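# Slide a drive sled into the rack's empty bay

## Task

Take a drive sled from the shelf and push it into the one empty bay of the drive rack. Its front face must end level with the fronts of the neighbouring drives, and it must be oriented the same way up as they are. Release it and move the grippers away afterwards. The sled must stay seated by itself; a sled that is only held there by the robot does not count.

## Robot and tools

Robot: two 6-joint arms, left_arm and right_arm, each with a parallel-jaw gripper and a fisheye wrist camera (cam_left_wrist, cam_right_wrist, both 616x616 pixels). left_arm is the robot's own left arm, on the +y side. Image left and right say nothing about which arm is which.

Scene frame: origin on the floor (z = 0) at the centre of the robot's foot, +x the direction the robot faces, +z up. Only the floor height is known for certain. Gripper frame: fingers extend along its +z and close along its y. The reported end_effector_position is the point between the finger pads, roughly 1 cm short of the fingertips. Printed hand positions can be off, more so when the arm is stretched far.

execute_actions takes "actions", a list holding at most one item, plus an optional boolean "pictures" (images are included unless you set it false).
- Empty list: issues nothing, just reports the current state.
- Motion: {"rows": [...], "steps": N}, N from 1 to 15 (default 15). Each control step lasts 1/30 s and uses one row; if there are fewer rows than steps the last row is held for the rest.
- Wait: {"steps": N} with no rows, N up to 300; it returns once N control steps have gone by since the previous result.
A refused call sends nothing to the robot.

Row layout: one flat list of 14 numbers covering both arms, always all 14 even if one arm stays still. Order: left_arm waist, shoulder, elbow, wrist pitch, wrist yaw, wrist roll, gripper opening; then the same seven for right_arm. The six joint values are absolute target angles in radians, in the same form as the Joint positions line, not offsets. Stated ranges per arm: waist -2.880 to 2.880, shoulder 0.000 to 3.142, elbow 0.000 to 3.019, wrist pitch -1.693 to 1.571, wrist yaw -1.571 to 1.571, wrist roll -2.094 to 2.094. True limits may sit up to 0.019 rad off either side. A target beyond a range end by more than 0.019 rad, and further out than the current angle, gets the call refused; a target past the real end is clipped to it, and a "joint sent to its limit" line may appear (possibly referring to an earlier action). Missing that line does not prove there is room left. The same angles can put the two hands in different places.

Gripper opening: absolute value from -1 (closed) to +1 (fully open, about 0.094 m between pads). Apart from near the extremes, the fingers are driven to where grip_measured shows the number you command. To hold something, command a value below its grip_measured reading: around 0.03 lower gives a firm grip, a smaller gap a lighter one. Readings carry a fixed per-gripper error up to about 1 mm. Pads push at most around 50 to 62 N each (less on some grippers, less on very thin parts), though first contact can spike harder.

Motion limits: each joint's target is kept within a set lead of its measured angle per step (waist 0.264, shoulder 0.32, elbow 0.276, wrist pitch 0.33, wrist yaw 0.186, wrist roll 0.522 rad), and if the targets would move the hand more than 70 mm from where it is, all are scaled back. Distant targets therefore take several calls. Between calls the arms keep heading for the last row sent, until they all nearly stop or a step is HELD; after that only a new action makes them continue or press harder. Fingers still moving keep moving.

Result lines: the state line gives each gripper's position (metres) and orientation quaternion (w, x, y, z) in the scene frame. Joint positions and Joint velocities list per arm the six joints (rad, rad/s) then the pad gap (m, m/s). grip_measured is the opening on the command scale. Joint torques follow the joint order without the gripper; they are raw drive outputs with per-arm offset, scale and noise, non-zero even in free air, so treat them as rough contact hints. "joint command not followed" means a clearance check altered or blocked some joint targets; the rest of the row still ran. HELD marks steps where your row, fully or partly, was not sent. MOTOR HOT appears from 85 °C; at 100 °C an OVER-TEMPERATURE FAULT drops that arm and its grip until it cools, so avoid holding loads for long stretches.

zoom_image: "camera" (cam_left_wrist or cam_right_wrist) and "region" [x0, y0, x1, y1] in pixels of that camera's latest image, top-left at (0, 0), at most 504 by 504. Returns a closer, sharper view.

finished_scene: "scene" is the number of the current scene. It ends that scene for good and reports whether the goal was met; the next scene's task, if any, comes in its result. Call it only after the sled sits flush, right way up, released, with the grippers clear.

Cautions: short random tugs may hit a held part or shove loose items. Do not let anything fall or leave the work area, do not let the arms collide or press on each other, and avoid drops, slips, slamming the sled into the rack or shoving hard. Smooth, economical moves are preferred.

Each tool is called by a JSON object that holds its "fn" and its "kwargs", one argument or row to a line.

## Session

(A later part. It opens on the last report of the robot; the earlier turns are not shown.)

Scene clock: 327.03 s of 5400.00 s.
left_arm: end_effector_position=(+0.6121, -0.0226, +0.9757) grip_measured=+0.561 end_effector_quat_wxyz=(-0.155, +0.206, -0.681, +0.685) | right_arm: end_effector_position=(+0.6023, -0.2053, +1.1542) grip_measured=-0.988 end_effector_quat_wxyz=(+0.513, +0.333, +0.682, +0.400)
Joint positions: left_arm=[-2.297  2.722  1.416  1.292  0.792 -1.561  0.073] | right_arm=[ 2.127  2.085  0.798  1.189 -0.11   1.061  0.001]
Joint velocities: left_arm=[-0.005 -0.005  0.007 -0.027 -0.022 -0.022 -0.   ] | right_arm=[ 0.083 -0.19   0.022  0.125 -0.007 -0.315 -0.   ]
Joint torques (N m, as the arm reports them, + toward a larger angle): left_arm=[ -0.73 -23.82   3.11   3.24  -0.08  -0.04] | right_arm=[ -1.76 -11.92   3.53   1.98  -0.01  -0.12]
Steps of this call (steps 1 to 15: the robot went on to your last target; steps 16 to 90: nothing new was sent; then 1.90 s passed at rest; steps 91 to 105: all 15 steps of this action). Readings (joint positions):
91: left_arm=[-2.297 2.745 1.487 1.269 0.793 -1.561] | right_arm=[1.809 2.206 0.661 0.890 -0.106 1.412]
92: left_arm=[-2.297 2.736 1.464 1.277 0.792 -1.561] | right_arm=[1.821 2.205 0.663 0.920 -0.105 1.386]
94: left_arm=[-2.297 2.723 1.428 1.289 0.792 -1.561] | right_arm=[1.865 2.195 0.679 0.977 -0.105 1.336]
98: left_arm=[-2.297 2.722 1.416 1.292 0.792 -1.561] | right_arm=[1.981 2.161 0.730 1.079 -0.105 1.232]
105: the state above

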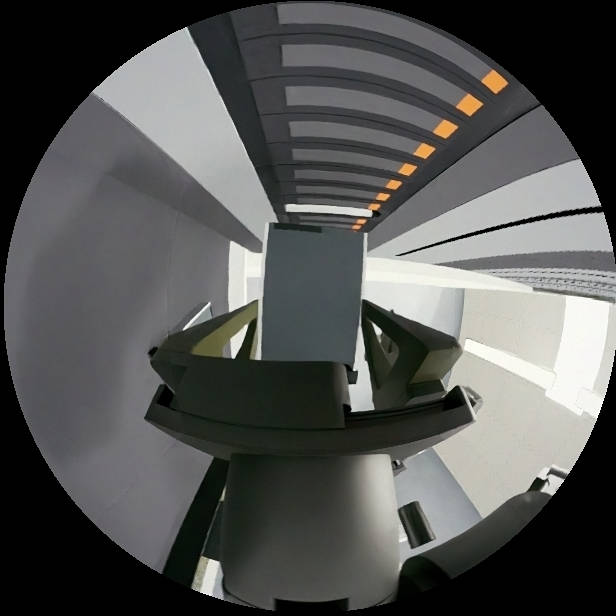

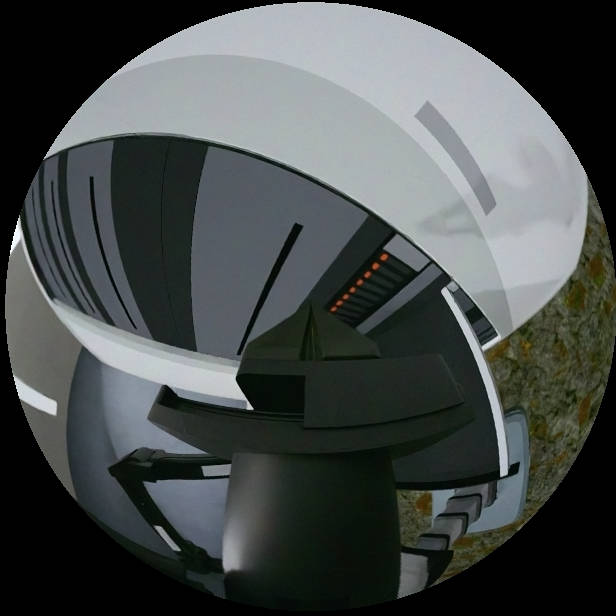

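{"fn": "execute_actions", "kwargs": {
  "actions": [
    {"rows":[[-2.297,2.665,1.416,1.355,0.79,-1.57,0.52,2.13,2.085,0.8,0.85,-0.109,1.0,-1]],"steps":15}
  ]
}}

Scene clock: 332.67 s of 5400.00 s.
left_arm: end_effector_position=(+0.6202, -0.0235, +1.0013) grip_measured=+0.561 end_effector_quat_wxyz=(-0.175, +0.188, -0.670, +0.696) | right_arm: end_effector_position=(+0.5789, -0.2054, +1.0817) grip_measured=-0.988 end_effector_quat_wxyz=(+0.408, +0.362, +0.773, +0.324)
Joint positions: left_arm=[-2.297  2.693  1.414  1.329  0.792 -1.561  0.073] | right_arm=[ 2.126  2.079  0.801  0.857 -0.11   1.009  0.001]
Joint velocities: left_arm=[-0.005 -0.005 -0.007  0.002  0.081 -0.007  0.001] | right_arm=[ 0.005 -0.015 -0.017  0.012 -0.022  0.051 -0.001]
Joint torques (N m, as the arm reports them, + toward a larger angle): left_arm=[ -1.4  -23.17   3.21   3.17  -0.11  -0.03] | right_arm=[  1.71 -12.86   3.36   1.38   0.    -0.15]
Steps of this call (steps 1 to 30: the robot went on to your last target; steps 31 to 90: nothing new was sent; then 2.13 s passed at rest; steps 91 to 105: all 15 steps of this action). Readings (joint positions):
91: left_arm=[-2.297 2.721 1.416 1.299 0.792 -1.561] | right_arm=[2.105 2.076 0.799 1.125 -0.110 1.009]
92: left_arm=[-2.297 2.720 1.415 1.309 0.792 -1.561] | right_arm=[2.107 2.068 0.801 1.025 -0.110 1.009]
94: left_arm=[-2.297 2.715 1.414 1.320 0.792 -1.561] | right_arm=[2.114 2.069 0.801 0.913 -0.110 1.009]
98: left_arm=[-2.297 2.701 1.414 1.326 0.792 -1.561] | right_arm=[2.125 2.079 0.801 0.860 -0.110 1.009]
105: the state above

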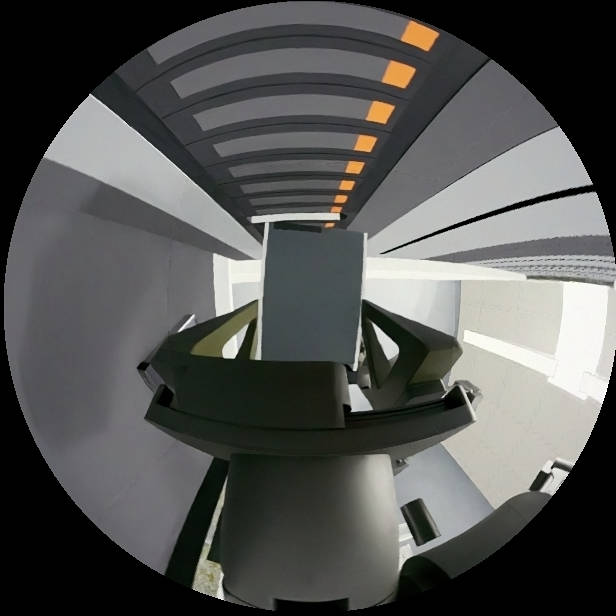

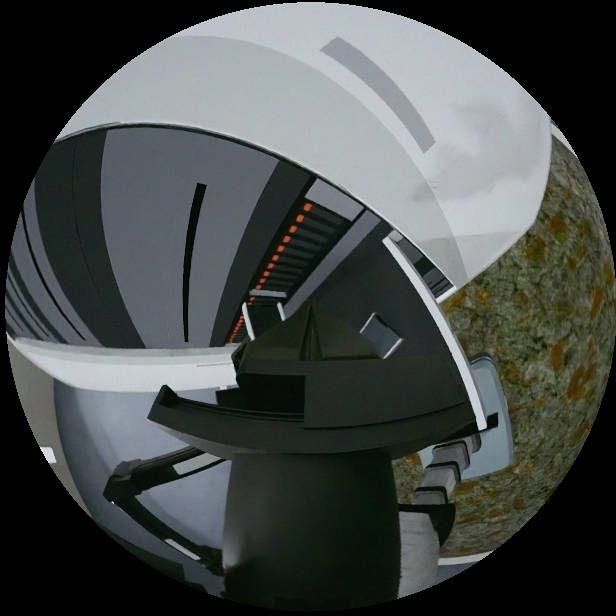

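{"fn": "execute_actions", "kwargs": {
  "actions": [
    {"rows":[[-2.297,2.712,1.416,1.375,0.79,-1.57,0.52,2.13,2.085,0.8,0.85,-0.109,1.0,-1]],"steps":15}
  ]
}}

{"fn": "zoom_image", "kwargs": {
  "camera": "cam_right_wrist",
  "region": [200,220,340,360]
}}

Scene clock: 339.13 s of 5400.00 s.
left_arm: end_effector_position=(+0.6131, -0.0223, +0.9889) grip_measured=+0.561 end_effector_quat_wxyz=(-0.173, +0.189, -0.671, +0.695) | right_arm: end_effector_position=(+0.5789, -0.2054, +1.0817) grip_measured=-0.988 end_effector_quat_wxyz=(+0.408, +0.362, +0.773, +0.324)
Joint positions: left_arm=[-2.297  2.717  1.414  1.347  0.792 -1.561  0.073] | right_arm=[ 2.126  2.079  0.801  0.857 -0.11   1.009  0.001]
Joint velocities: left_arm=[-0.005 -0.015  0.002 -0.007  0.066 -0.037 -0.   ] | right_arm=[-0.005 -0.015 -0.002  0.007  0.007 -0.007  0.001]
Joint torques (N m, as the arm reports them, + toward a larger angle): left_arm=[ -1.17 -21.19   3.04   3.29  -0.11  -0.03] | right_arm=[  1.66 -12.91   3.53   1.42  -0.01  -0.15]
Steps of this call (steps 1 to 15: the robot went on to your last target; steps 16 to 90: nothing new was sent; then 2.97 s passed at rest; steps 91 to 105: all 15 steps of this action). Readings (joint positions):
91: left_arm=[-2.297 2.694 1.414 1.333 0.792 -1.561] | right_arm=[2.126 2.079 0.801 0.857 -0.110 1.009]
92: left_arm=[-2.297 2.696 1.414 1.339 0.792 -1.561] | right_arm=[2.126 2.079 0.801 0.857 -0.110 1.009]
94: left_arm=[-2.297 2.701 1.414 1.346 0.792 -1.561] | right_arm=[2.126 2.079 0.801 0.857 -0.110 1.009]
98: left_arm=[-2.297 2.712 1.414 1.347 0.792 -1.561] | right_arm=[2.126 2.079 0.801 0.857 -0.110 1.009]
105: the state above

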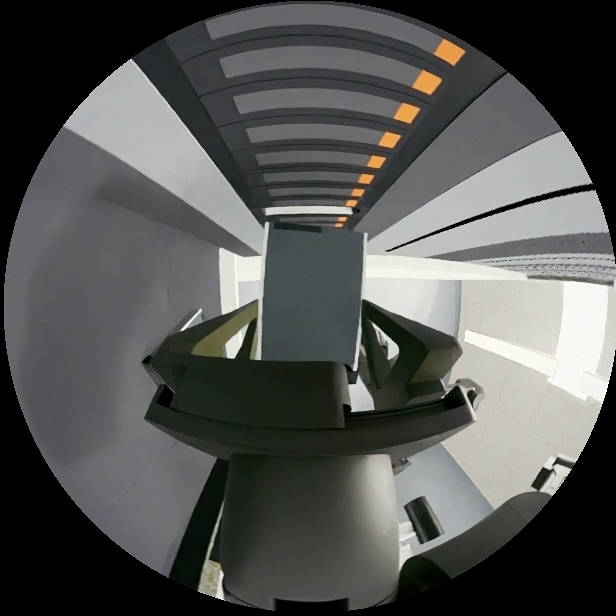

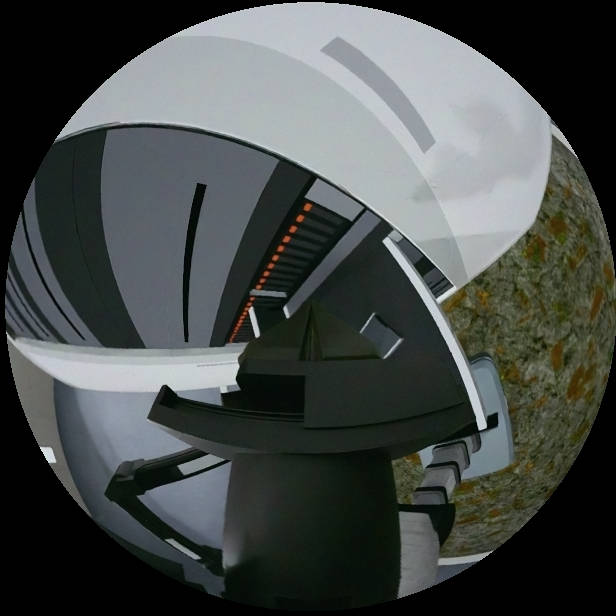

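Region (200, 220, 340, 360) of cam_right_wrist's 616x616 image, scaled by 3.600, with more detail than that image has.

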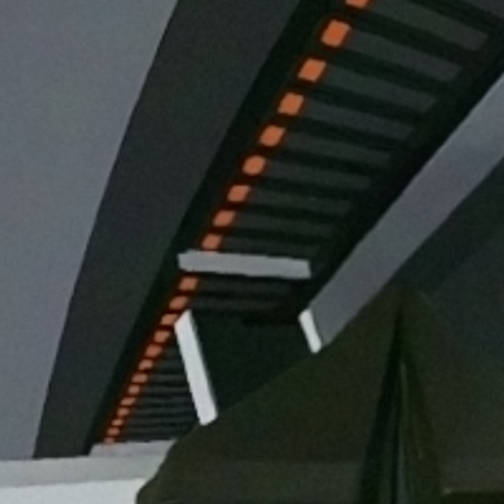

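{"fn": "execute_actions", "kwargs": {
  "actions": [
    {"rows":[[-2.325,2.712,1.416,1.375,0.765,-1.57,0.52,2.13,2.085,0.8,0.85,-0.109,1.0,-1]],"steps":15}
  ]
}}

{"fn": "zoom_image", "kwargs": {
  "camera": "cam_right_wrist",
  "region": [200,220,340,360]
}}

Scene clock: 348.07 s of 5400.00 s.
left_arm: end_effector_position=(+0.6098, -0.0347, +0.9896) grip_measured=+0.561 end_effector_quat_wxyz=(-0.173, +0.190, -0.671, +0.696) | right_arm: end_effector_position=(+0.5789, -0.2054, +1.0817) grip_measured=-0.988 end_effector_quat_wxyz=(+0.408, +0.362, +0.773, +0.324)
Joint positions: left_arm=[-2.32   2.717  1.414  1.347  0.768 -1.561  0.073] | right_arm=[ 2.126  2.079  0.801  0.857 -0.11   1.009  0.001]
Joint velocities: left_arm=[ 0.005 -0.005 -0.002  0.002 -0.066 -0.007 -0.001] | right_arm=[-0.005 -0.005  0.007  0.017 -0.022  0.007  0.   ]
Joint torques (N m, as the arm reports them, + toward a larger angle): left_arm=[ -1.73 -21.09   3.12   3.26  -0.16  -0.03] | right_arm=[  1.69 -12.87   3.49   1.43   0.    -0.16]
Steps of this call (steps 1 to 15: the robot went on to your last target; steps 16 to 90: nothing new was sent; then 5.43 s passed at rest; steps 91 to 105: all 15 steps of this action). Readings (joint positions):
91: left_arm=[-2.298 2.717 1.414 1.347 0.780 -1.561] | right_arm=[2.126 2.079 0.801 0.857 -0.110 1.009]
92: left_arm=[-2.300 2.717 1.414 1.347 0.772 -1.561] | right_arm=[2.126 2.079 0.801 0.857 -0.110 1.009]
94: left_arm=[-2.304 2.717 1.414 1.347 0.768 -1.561] | right_arm=[2.126 2.079 0.801 0.857 -0.110 1.009]
98: left_arm=[-2.315 2.717 1.414 1.347 0.768 -1.561] | right_arm=[2.126 2.079 0.801 0.857 -0.110 1.009]
105: the state above

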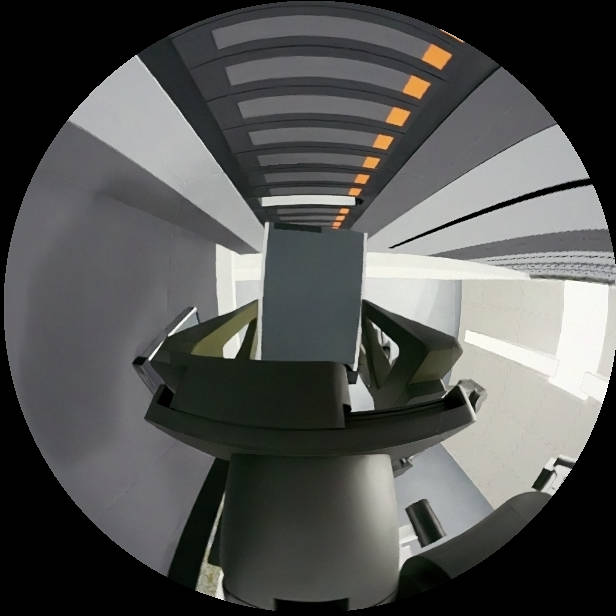

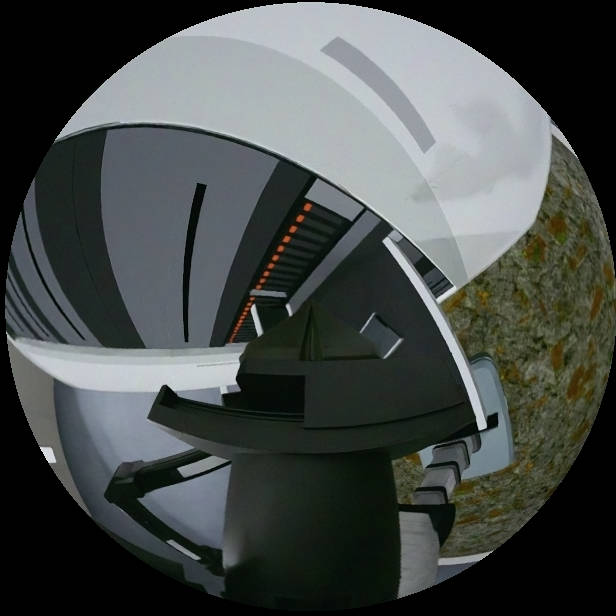

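Region (200, 220, 340, 360) of cam_right_wrist's 616x616 image, scaled by 3.600, with more detail than that image has.

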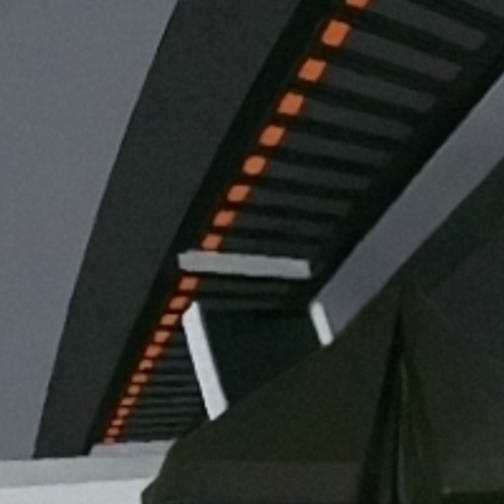

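{"fn": "execute_actions", "kwargs": {
  "actions": [
    {"rows":[[-2.315,2.715,1.455,1.345,0.775,-1.57,0.52,2.13,2.085,0.8,0.85,-0.109,1.0,-1],[-2.315,2.715,1.455,1.345,0.775,-1.57,0.52,2.13,2.085,0.8,0.85,-0.109,1.0,-1],[-2.315,2.715,1.455,1.345,0.775,-1.57,0.52,2.13,2.085,0.8,0.85,-0.109,1.0,-1],[-2.315,2.715,1.455,1.345,0.775,-1.57,0.52,2.13,2.085,0.8,0.85,-0.109,1.0,-1],[-2.308,2.72,1.495,1.315,0.78,-1.57,0.52,2.13,2.085,0.8,0.85,-0.109,1.0,-1],[-2.308,2.72,1.495,1.315,0.78,-1.57,0.52,2.13,2.085,0.8,0.85,-0.109,1.0,-1],[-2.308,2.72,1.495,1.315,0.78,-1.57,0.52,2.13,2.085,0.8,0.85,-0.109,1.0,-1],[-2.308,2.72,1.495,1.315,0.78,-1.57,0.52,2.13,2.085,0.8,0.85,-0.109,1.0,-1],[-2.303,2.725,1.54,1.285,0.785,-1.57,0.52,2.13,2.085,0.8,0.85,-0.109,1.0,-1]],"steps":15}
  ]
}}

{"fn": "zoom_image", "kwargs": {
  "camera": "cam_right_wrist",
  "region": [200,220,340,360]
}}

Scene clock: 363.23 s of 5400.00 s.
left_arm: end_effector_position=(+0.6398, -0.0402, +0.9996) grip_measured=+0.561 end_effector_quat_wxyz=(-0.179, +0.176, -0.666, +0.702) | right_arm: end_effector_position=(+0.5789, -0.2054, +1.0817) grip_measured=-0.988 end_effector_quat_wxyz=(+0.408, +0.362, +0.773, +0.324)
Joint positions: left_arm=[-2.313  2.728  1.509  1.294  0.787 -1.561  0.073] | right_arm=[ 2.126  2.079  0.801  0.857 -0.11   1.009  0.001]
Joint velocities: left_arm=[ 0.015  0.024  0.017 -0.012 -0.022 -0.022 -0.   ] | right_arm=[-0.015 -0.015 -0.012 -0.007 -0.022 -0.007  0.002]
Joint torques (N m, as the arm reports them, + toward a larger angle): left_arm=[ -0.22 -22.34   5.42   1.66  -0.15  -0.03] | right_arm=[  1.7  -12.89   3.48   1.44   0.01  -0.16]
Steps of this call (steps 1 to 15: the robot went on to your last target; steps 16 to 90: nothing new was sent; then 11.67 s passed at rest; steps 91 to 105: all 15 steps of this action). Readings (joint positions):
91: left_arm=[-2.320 2.717 1.415 1.347 0.770 -1.561] | right_arm=[2.126 2.079 0.801 0.857 -0.110 1.009]
92: left_arm=[-2.320 2.717 1.416 1.347 0.771 -1.561] | right_arm=[2.126 2.079 0.801 0.857 -0.110 1.009]
94: left_arm=[-2.320 2.717 1.419 1.347 0.772 -1.561] | right_arm=[2.126 2.079 0.801 0.857 -0.110 1.009]
98: left_arm=[-2.319 2.723 1.455 1.325 0.777 -1.561] | right_arm=[2.126 2.079 0.801 0.857 -0.110 1.009]
105: the state above

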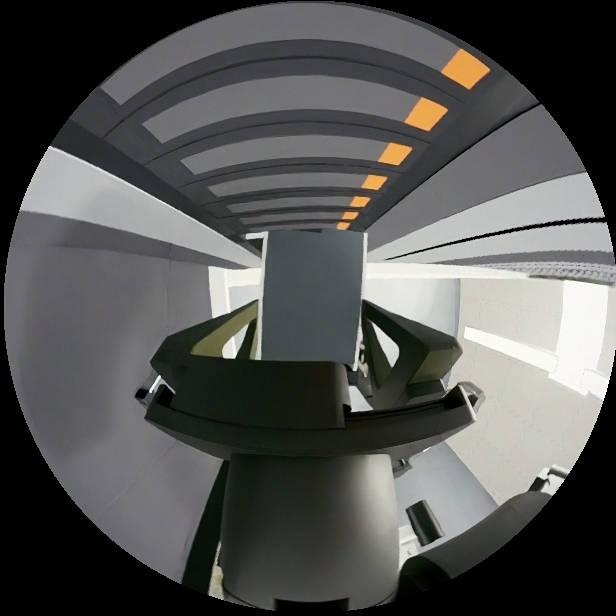

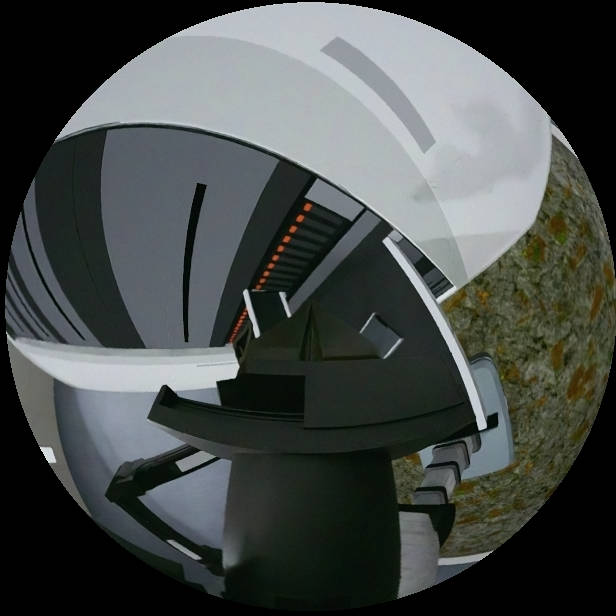

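Region (200, 220, 340, 360) of cam_right_wrist's 616x616 image, scaled by 3.600, with more detail than that image has.

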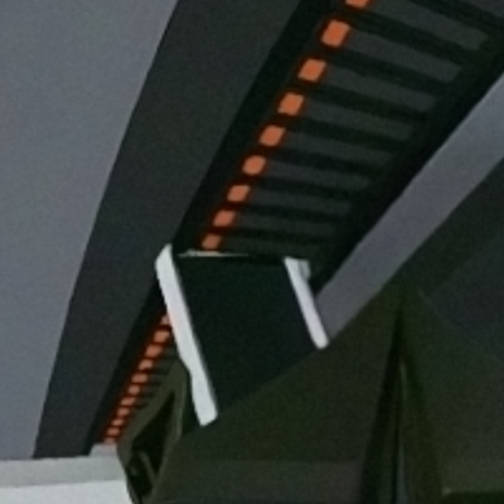

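{"fn": "execute_actions", "kwargs": {
  "actions": [
    {"rows":[[-2.305,2.728,1.47,1.3,0.785,-1.57,0.52,2.13,2.085,0.8,0.85,-0.109,1.0,-1],[-2.305,2.728,1.47,1.3,0.785,-1.57,0.52,2.13,2.085,0.8,0.85,-0.109,1.0,-1],[-2.305,2.728,1.47,1.3,0.785,-1.57,0.52,2.13,2.085,0.8,0.85,-0.109,1.0,-1],[-2.305,2.728,1.47,1.3,0.785,-1.57,0.52,2.13,2.085,0.8,0.85,-0.109,1.0,-1],[-2.305,2.728,1.47,1.3,0.785,-1.57,0.52,2.13,2.085,0.8,0.85,-0.109,1.0,-1],[-2.305,2.745,1.49,1.305,0.785,-1.57,0.52,2.13,2.085,0.8,0.85,-0.109,1.0,-1]],"steps":15}
  ]
}}

{"fn": "zoom_image", "kwargs": {
  "camera": "cam_right_wrist",
  "region": [200,220,340,360]
}}

Scene clock: 370.77 s of 5400.00 s.
left_arm: end_effector_position=(+0.6197, -0.0355, +0.9721) grip_measured=+0.561 end_effector_quat_wxyz=(-0.160, +0.195, -0.677, +0.691) | right_arm: end_effector_position=(+0.5789, -0.2054, +1.0817) grip_measured=-0.988 end_effector_quat_wxyz=(+0.408, +0.362, +0.773, +0.324)
Joint positions: left_arm=[-2.312  2.752  1.473  1.292  0.786 -1.561  0.073] | right_arm=[ 2.126  2.079  0.801  0.857 -0.11   1.009  0.001]
Joint velocities: left_arm=[-0.015  0.005  0.002  0.002 -0.007  0.007  0.   ] | right_arm=[ 0.005 -0.005 -0.002  0.002 -0.022  0.051 -0.001]
Joint torques (N m, as the arm reports them, + toward a larger angle): left_arm=[ -0.68 -21.6    4.15   2.56  -0.07  -0.03] | right_arm=[  1.36 -12.66   3.45   1.43   0.    -0.15]
Steps of this call (steps 1 to 15: the robot went on to your last target; steps 16 to 90: nothing new was sent; then 4.03 s passed at rest; steps 91 to 105: all 15 steps of this action). Readings (joint positions):
91: left_arm=[-2.312 2.729 1.504 1.292 0.786 -1.561] | right_arm=[2.126 2.079 0.801 0.857 -0.110 1.009]
92: left_arm=[-2.312 2.727 1.496 1.292 0.786 -1.561] | right_arm=[2.126 2.079 0.801 0.857 -0.110 1.009]
94: left_arm=[-2.312 2.728 1.479 1.292 0.786 -1.561] | right_arm=[2.126 2.079 0.801 0.857 -0.110 1.009]
98: left_arm=[-2.312 2.741 1.473 1.292 0.786 -1.561] | right_arm=[2.126 2.079 0.801 0.857 -0.110 1.009]
105: the state above

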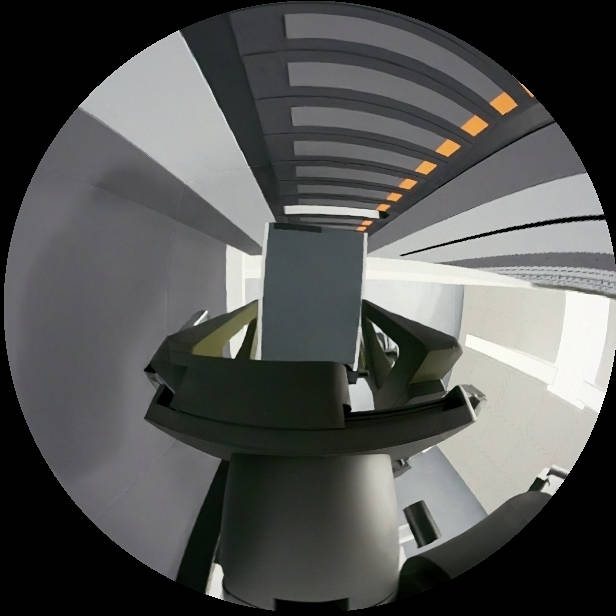

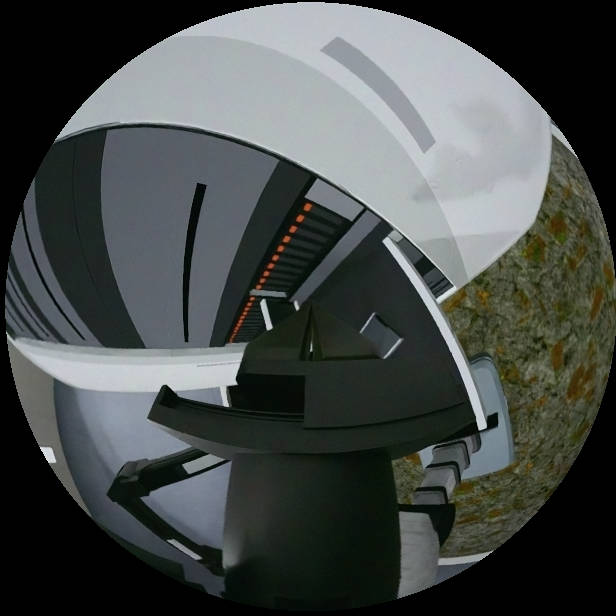

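Region (200, 220, 340, 360) of cam_right_wrist's 616x616 image, scaled by 3.600, with more detail than that image has.

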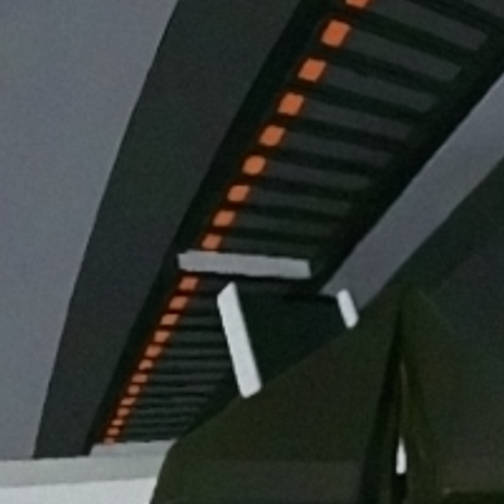

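{"fn": "execute_actions", "kwargs": {
  "actions": [
    {"rows":[[-2.305,2.685,1.473,1.33,0.785,-1.57,0.52,2.13,2.085,0.8,0.85,-0.109,1.0,-1],[-2.305,2.685,1.473,1.33,0.785,-1.57,0.52,2.13,2.085,0.8,0.85,-0.109,1.0,-1],[-2.305,2.685,1.473,1.33,0.785,-1.57,0.52,2.13,2.085,0.8,0.85,-0.109,1.0,-1],[-2.305,2.685,1.473,1.33,0.785,-1.57,0.52,2.13,2.085,0.8,0.85,-0.109,1.0,-1],[-2.305,2.685,1.473,1.33,0.785,-1.57,0.52,2.13,2.085,0.8,0.85,-0.109,1.0,-1],[-2.305,2.685,1.473,1.33,0.785,-1.57,0.52,2.13,2.085,0.8,0.85,-0.109,1.0,-1],[-2.305,2.685,1.473,1.33,0.785,-1.57,0.52,2.13,2.085,0.8,0.85,-0.109,1.0,-1],[-2.305,2.685,1.473,1.33,0.785,-1.57,0.52,2.13,2.085,0.8,0.85,-0.109,1.0,-1],[-2.305,2.70,1.473,1.33,0.785,-1.57,0.52,2.13,2.085,0.8,0.85,-0.109,1.0,-1]],"steps":15}
  ]
}}

Scene clock: 386.83 s of 5400.00 s.
left_arm: end_effector_position=(+0.6297, -0.0370, +0.9983) grip_measured=+0.561 end_effector_quat_wxyz=(-0.175, +0.182, -0.669, +0.699) | right_arm: end_effector_position=(+0.5789, -0.2054, +1.0817) grip_measured=-0.988 end_effector_quat_wxyz=(+0.408, +0.362, +0.773, +0.324)
Joint positions: left_arm=[-2.312  2.715  1.47   1.305  0.786 -1.561  0.073] | right_arm=[ 2.126  2.079  0.801  0.857 -0.11   1.009  0.001]
Joint velocities: left_arm=[-0.005 -0.005  0.007 -0.012 -0.022  0.007  0.001] | right_arm=[-0.005  0.005 -0.002 -0.037  0.022  0.095 -0.001]
Joint torques (N m, as the arm reports them, + toward a larger angle): left_arm=[ -0.48 -22.87   3.63   3.07  -0.07  -0.02] | right_arm=[  1.59 -12.9    3.51   1.43   0.    -0.15]
Steps of this call (steps 1 to 15: the robot went on to your last target; steps 16 to 90: nothing new was sent; then 12.57 s passed at rest; steps 91 to 105: all 15 steps of this action). Readings (joint positions):
91: left_arm=[-2.312 2.751 1.472 1.293 0.786 -1.561] | right_arm=[2.126 2.079 0.801 0.857 -0.110 1.009]
92: left_arm=[-2.312 2.748 1.470 1.295 0.786 -1.561] | right_arm=[2.126 2.079 0.801 0.857 -0.110 1.009]
94: left_arm=[-2.312 2.741 1.470 1.298 0.786 -1.561] | right_arm=[2.126 2.079 0.801 0.857 -0.110 1.009]
98: left_arm=[-2.312 2.721 1.470 1.302 0.786 -1.561] | right_arm=[2.126 2.079 0.801 0.857 -0.110 1.009]
105: the state above

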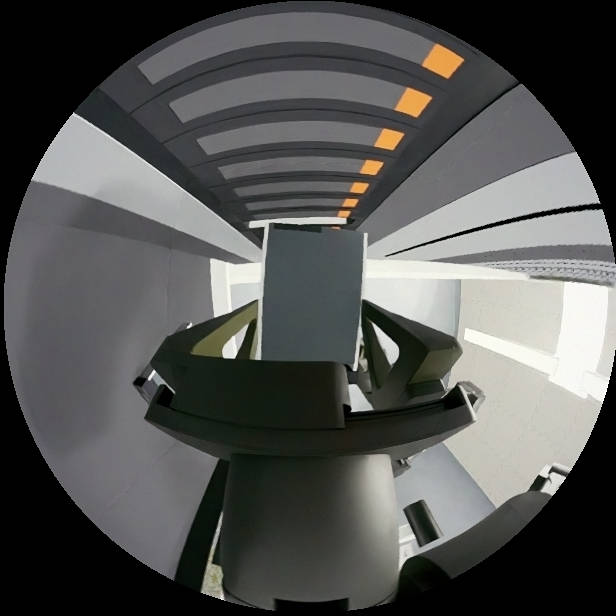

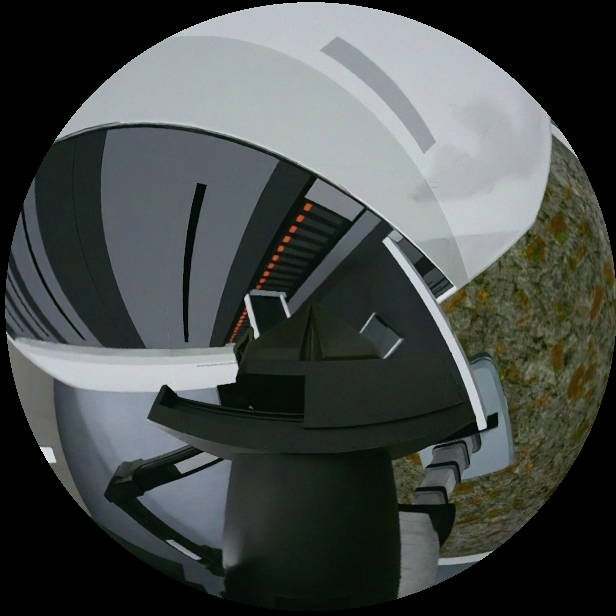

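{"fn": "execute_actions", "kwargs": {
  "actions": [
    {"rows":[[-2.305,2.723,1.473,1.33,0.785,-1.57,0.52,2.13,2.085,0.8,0.85,-0.109,1.0,-1]],"steps":12}
  ]
}}

{"fn": "zoom_image", "kwargs": {
  "camera": "cam_right_wrist",
  "region": [200,220,340,360]
}}

Scene clock: 391.80 s of 5400.00 s.
left_arm: end_effector_position=(+0.6273, -0.0366, +0.9926) grip_measured=+0.561 end_effector_quat_wxyz=(-0.172, +0.184, -0.671, +0.698) | right_arm: end_effector_position=(+0.5789, -0.2054, +1.0817) grip_measured=-0.988 end_effector_quat_wxyz=(+0.408, +0.362, +0.773, +0.324)
Joint positions: left_arm=[-2.312  2.724  1.47   1.305  0.786 -1.561  0.073] | right_arm=[ 2.126  2.079  0.801  0.857 -0.11   1.009  0.001]
Joint velocities: left_arm=[-0.005  0.005 -0.007  0.012  0.022 -0.022  0.001] | right_arm=[-0.005 -0.015  0.007  0.002  0.007 -0.007 -0.   ]
Joint torques (N m, as the arm reports them, + toward a larger angle): left_arm=[ -0.47 -21.65   3.45   3.14  -0.08  -0.03] | right_arm=[  1.67 -12.88   3.51   1.46   0.    -0.16]
Steps of this call (steps 1 to 15: the robot went on to your last target; steps 16 to 90: nothing new was sent; then 1.57 s passed at rest; steps 91 to 102: all 12 steps of this action). Readings (joint positions):
91: left_arm=[-2.312 2.716 1.470 1.305 0.786 -1.561] | right_arm=[2.126 2.079 0.801 0.857 -0.110 1.009]
92: left_arm=[-2.312 2.716 1.470 1.305 0.786 -1.561] | right_arm=[2.126 2.079 0.801 0.857 -0.110 1.009]
94: left_arm=[-2.312 2.718 1.470 1.305 0.786 -1.561] | right_arm=[2.126 2.079 0.801 0.857 -0.110 1.009]
98: left_arm=[-2.312 2.722 1.470 1.305 0.786 -1.561] | right_arm=[2.126 2.079 0.801 0.857 -0.110 1.009]
102: the state above

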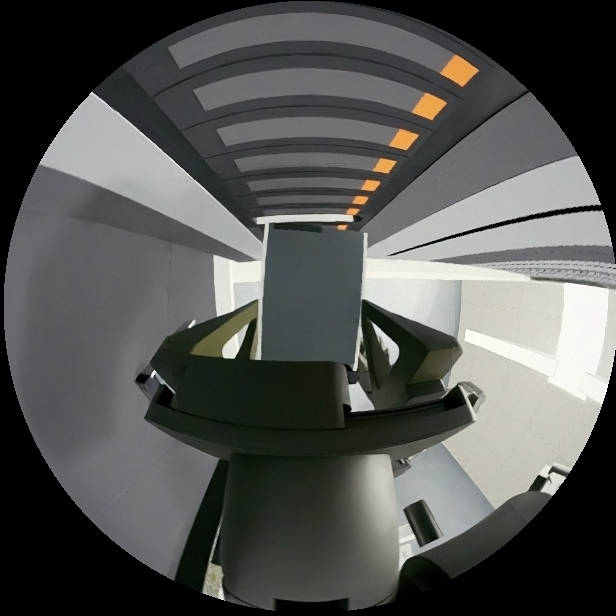

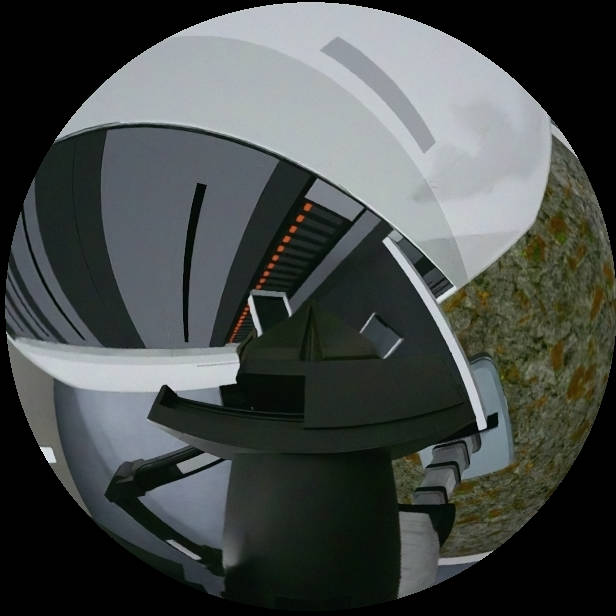

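Region (200, 220, 340, 360) of cam_right_wrist's 616x616 image, scaled by 3.600, with more detail than that image has.

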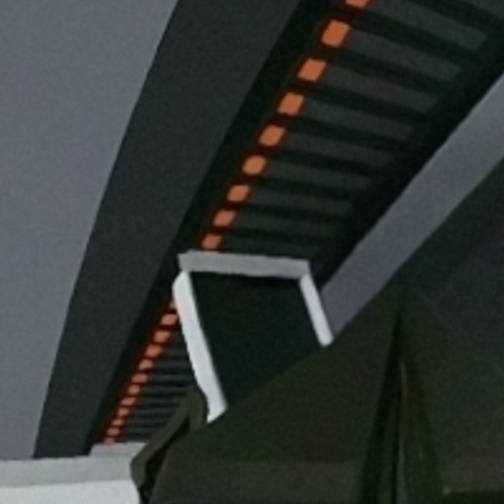

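{"fn": "execute_actions", "kwargs": {
  "actions": [
    {"rows":[[-2.303,2.733,1.473,1.33,0.785,-1.57,0.52,2.13,2.085,0.8,0.85,-0.109,1.0,-1],[-2.303,2.733,1.473,1.33,0.785,-1.57,0.52,2.13,2.085,0.8,0.85,-0.109,1.0,-1],[-2.303,2.733,1.473,1.33,0.785,-1.57,0.52,2.13,2.085,0.8,0.85,-0.109,1.0,-1],[-2.303,2.733,1.473,1.33,0.785,-1.57,0.52,2.13,2.085,0.8,0.85,-0.109,1.0,-1],[-2.303,2.733,1.473,1.33,0.785,-1.57,0.52,2.13,2.085,0.8,0.85,-0.109,1.0,-1],[-2.303,2.733,1.473,1.33,0.785,-1.57,0.52,2.13,2.085,0.8,0.85,-0.109,1.0,-1],[-2.298,2.742,1.53,1.272,0.79,-1.57,0.52,2.13,2.085,0.8,0.85,-0.109,1.0,-1]],"steps":15}
  ]
}}

{"fn": "zoom_image", "kwargs": {
  "camera": "cam_right_wrist",
  "region": [200,220,340,360]
}}

Scene clock: 398.60 s of 5400.00 s.
left_arm: end_effector_position=(+0.6315, -0.0343, +0.9810) grip_measured=+0.561 end_effector_quat_wxyz=(-0.167, +0.192, -0.674, +0.693) | right_arm: end_effector_position=(+0.5789, -0.2054, +1.0817) grip_measured=-0.988 end_effector_quat_wxyz=(+0.408, +0.362, +0.773, +0.324)
Joint positions: left_arm=[-2.307  2.744  1.494  1.279  0.788 -1.561  0.073] | right_arm=[ 2.126  2.079  0.801  0.857 -0.11   1.009  0.001]
Joint velocities: left_arm=[ 0.005 -0.005 -0.012 -0.007 -0.007 -0.051 -0.001] | right_arm=[-0.015  0.005 -0.012 -0.007 -0.007  0.066 -0.   ]
Joint torques (N m, as the arm reports them, + toward a larger angle): left_arm=[ -0.29 -21.17   5.58   1.65   0.09  -0.03] | right_arm=[  1.32 -12.83   3.48   1.42   0.    -0.16]
Steps of this call (steps 1 to 15: the robot went on to your last target; steps 16 to 90: nothing new was sent; then 3.30 s passed at rest; steps 91 to 105: all 15 steps of this action). Readings (joint positions):
91: left_arm=[-2.312 2.724 1.470 1.305 0.786 -1.561] | right_arm=[2.126 2.079 0.801 0.857 -0.110 1.009]
92: left_arm=[-2.312 2.725 1.470 1.305 0.786 -1.561] | right_arm=[2.126 2.079 0.801 0.857 -0.110 1.009]
94: left_arm=[-2.312 2.727 1.470 1.305 0.786 -1.561] | right_arm=[2.126 2.079 0.801 0.857 -0.110 1.009]
98: left_arm=[-2.312 2.735 1.478 1.293 0.788 -1.561] | right_arm=[2.126 2.079 0.801 0.857 -0.110 1.009]
105: the state above

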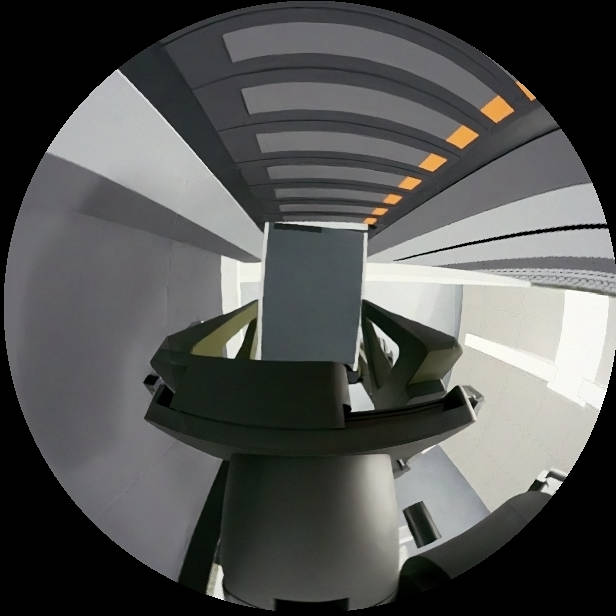

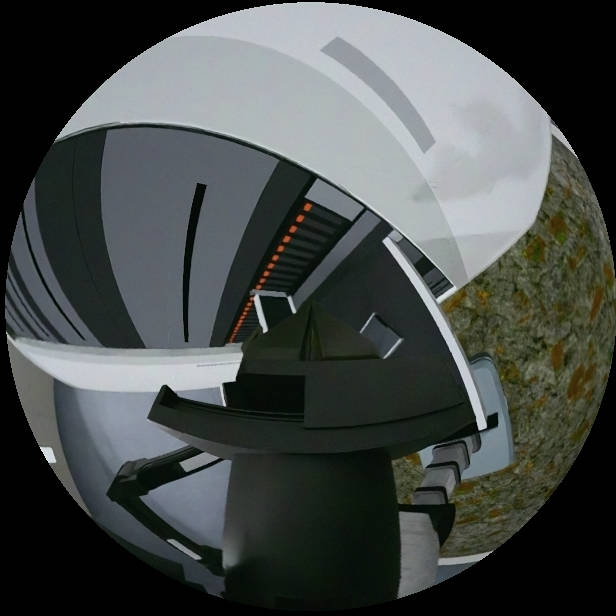

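Region (200, 220, 340, 360) of cam_right_wrist's 616x616 image, scaled by 3.600, with more detail than that image has.

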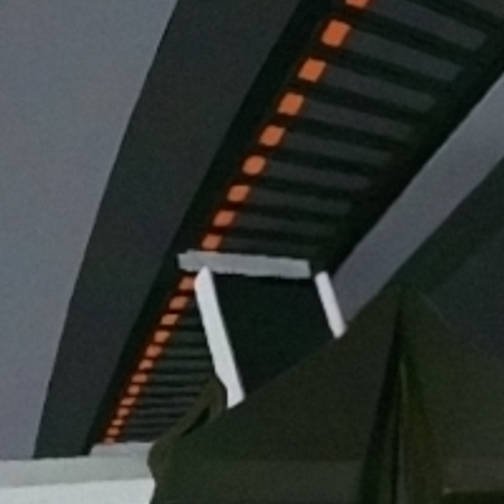

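{"fn": "execute_actions", "kwargs": {
  "actions": [
    {"rows":[[-2.298,2.703,1.495,1.295,0.79,-1.57,0.52,2.13,2.085,0.8,0.85,-0.109,1.0,-1]],"steps":15}
  ]
}}

{"fn": "zoom_image", "kwargs": {
  "camera": "cam_right_wrist",
  "region": [200,220,340,360]
}}

Scene clock: 403.93 s of 5400.00 s.
left_arm: end_effector_position=(+0.6327, -0.0340, +0.9831) grip_measured=+0.561 end_effector_quat_wxyz=(-0.168, +0.191, -0.674, +0.694) | right_arm: end_effector_position=(+0.5789, -0.2054, +1.0817) grip_measured=-0.988 end_effector_quat_wxyz=(+0.408, +0.362, +0.773, +0.324)
Joint positions: left_arm=[-2.306  2.741  1.494  1.279  0.788 -1.561  0.073] | right_arm=[ 2.126  2.079  0.801  0.857 -0.11   1.009  0.001]
Joint velocities: left_arm=[-0.005  0.005  0.007  0.002  0.007  0.022  0.001] | right_arm=[-0.005 -0.015 -0.012  0.002  0.037 -0.037 -0.   ]
Joint torques (N m, as the arm reports them, + toward a larger angle): left_arm=[ -0.33 -24.58   3.34   2.66   0.09  -0.04] | right_arm=[  1.6  -12.73   3.46   1.46  -0.01  -0.15]
Steps of this call (steps 1 to 15: the robot went on to your last target; steps 16 to 90: nothing new was sent; then 1.83 s passed at rest; steps 91 to 105: all 15 steps of this action). Readings (joint positions):
91: left_arm=[-2.306 2.744 1.494 1.279 0.788 -1.561] | right_arm=[2.126 2.079 0.801 0.857 -0.110 1.009]
92: left_arm=[-2.306 2.744 1.494 1.279 0.788 -1.561] | right_arm=[2.126 2.079 0.801 0.857 -0.110 1.009]
94: left_arm=[-2.306 2.743 1.494 1.279 0.788 -1.561] | right_arm=[2.126 2.079 0.801 0.857 -0.110 1.009]
98: left_arm=[-2.306 2.741 1.494 1.279 0.788 -1.561] | right_arm=[2.126 2.079 0.801 0.857 -0.110 1.009]
105: the state above

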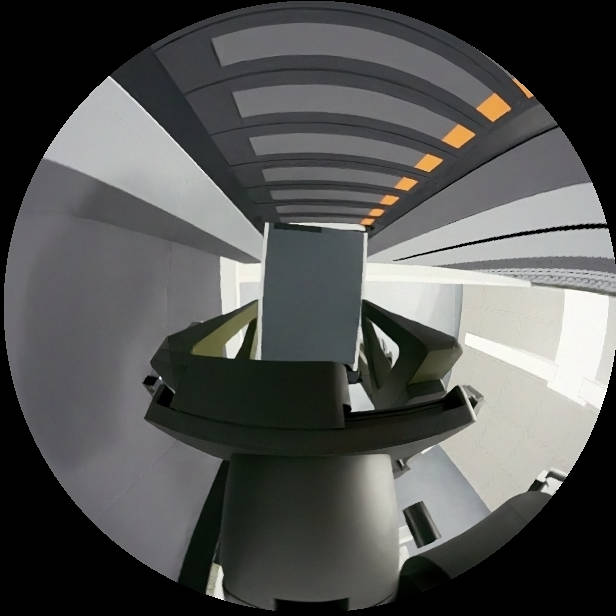

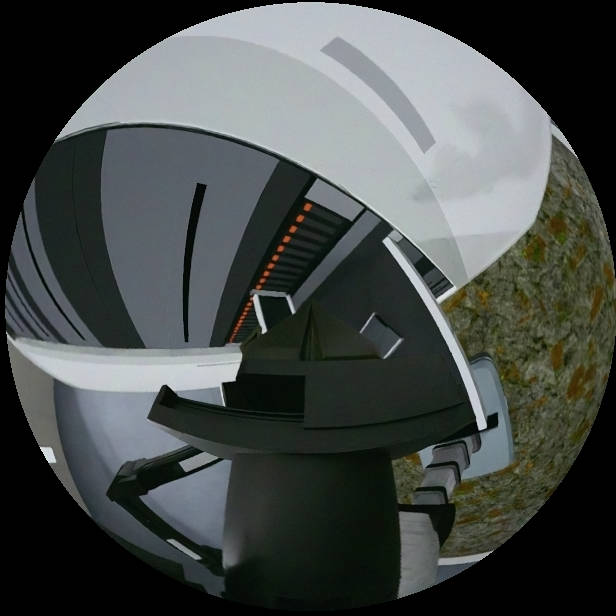

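Region (200, 220, 340, 360) of cam_right_wrist's 616x616 image, scaled by 3.600, with more detail than that image has.

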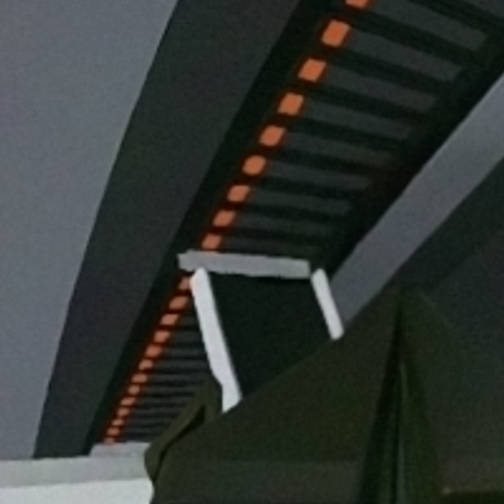

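{"fn": "execute_actions", "kwargs": {
  "actions": [
    {"rows":[[-2.306,2.70,1.46,1.33,0.79,-1.57,0.52,2.13,2.085,0.8,0.85,-0.109,1.0,-1],[-2.306,2.70,1.46,1.33,0.79,-1.57,0.52,2.13,2.085,0.8,0.85,-0.109,1.0,-1],[-2.306,2.70,1.46,1.33,0.79,-1.57,0.52,2.13,2.085,0.8,0.85,-0.109,1.0,-1],[-2.306,2.70,1.46,1.33,0.79,-1.57,0.52,2.13,2.085,0.8,0.85,-0.109,1.0,-1],[-2.306,2.70,1.46,1.33,0.79,-1.57,0.52,2.13,2.085,0.8,0.85,-0.109,1.0,-1],[-2.306,2.70,1.46,1.33,0.79,-1.57,0.52,2.13,2.085,0.8,0.85,-0.109,1.0,-1],[-2.331,2.70,1.46,1.33,0.77,-1.57,0.52,2.13,2.085,0.8,0.85,-0.109,1.0,-1]],"steps":15}
  ]
}}

{"fn": "zoom_image", "kwargs": {
  "camera": "cam_right_wrist",
  "region": [200,220,340,360]
}}

Scene clock: 416.57 s of 5400.00 s.
left_arm: end_effector_position=(+0.6192, -0.0405, +0.9825) grip_measured=+0.561 end_effector_quat_wxyz=(-0.165, +0.192, -0.675, +0.693) | right_arm: end_effector_position=(+0.5789, -0.2054, +1.0817) grip_measured=-0.988 end_effector_quat_wxyz=(+0.408, +0.362, +0.773, +0.324)
Joint positions: left_arm=[-2.322  2.733  1.458  1.301  0.773 -1.561  0.073] | right_arm=[ 2.126  2.079  0.801  0.857 -0.11   1.009  0.001]
Joint velocities: left_arm=[-0.054  0.005 -0.002 -0.012 -0.037 -0.007 -0.001] | right_arm=[-0.015 -0.024  0.017  0.007  0.022 -0.007  0.001]
Joint torques (N m, as the arm reports them, + toward a larger angle): left_arm=[ -1.9  -23.68   3.18   3.32  -0.15  -0.03] | right_arm=[  1.65 -12.73   3.49   1.41  -0.01  -0.15]
Steps of this call (steps 1 to 15: the robot went on to your last target; steps 16 to 90: nothing new was sent; then 9.13 s passed at rest; steps 91 to 105: all 15 steps of this action). Readings (joint positions):
91: left_arm=[-2.306 2.741 1.490 1.283 0.788 -1.561] | right_arm=[2.126 2.079 0.801 0.857 -0.110 1.009]
92: left_arm=[-2.306 2.737 1.480 1.291 0.788 -1.561] | right_arm=[2.126 2.079 0.801 0.857 -0.110 1.009]
94: left_arm=[-2.306 2.733 1.465 1.299 0.788 -1.561] | right_arm=[2.126 2.079 0.801 0.857 -0.110 1.009]
98: left_arm=[-2.308 2.733 1.458 1.301 0.775 -1.561] | right_arm=[2.126 2.079 0.801 0.857 -0.110 1.009]
105: the state above

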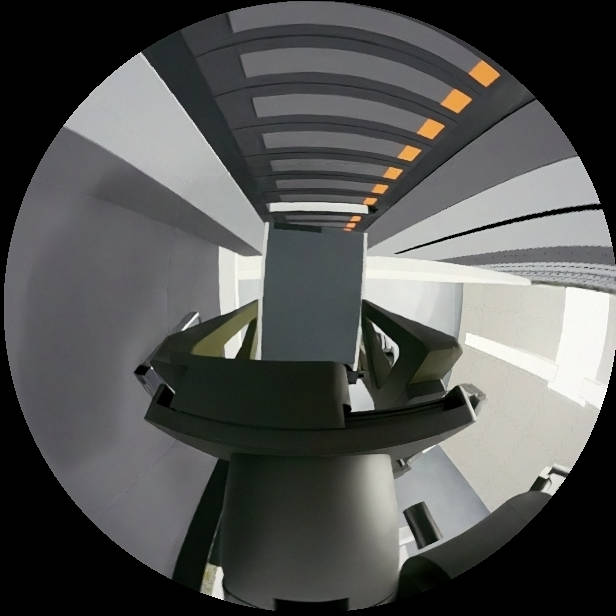

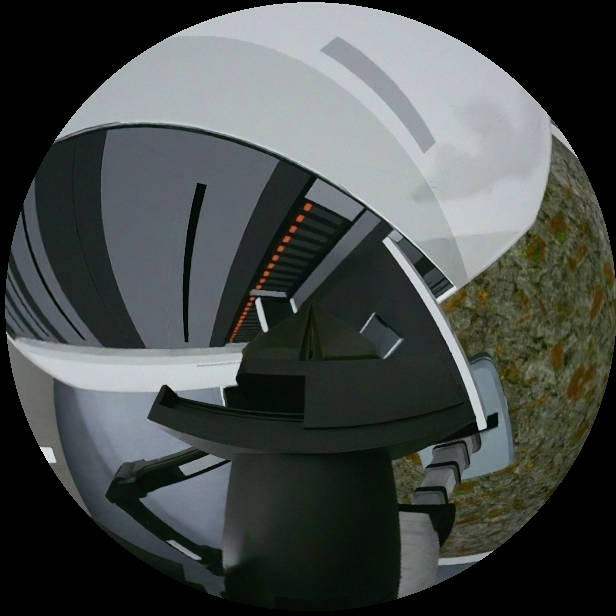

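Region (200, 220, 340, 360) of cam_right_wrist's 616x616 image, scaled by 3.600, with more detail than that image has.

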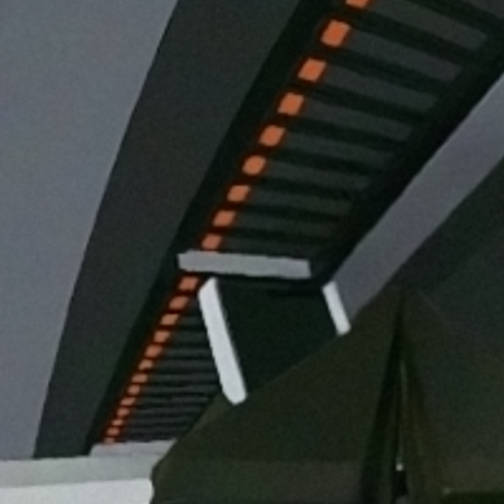

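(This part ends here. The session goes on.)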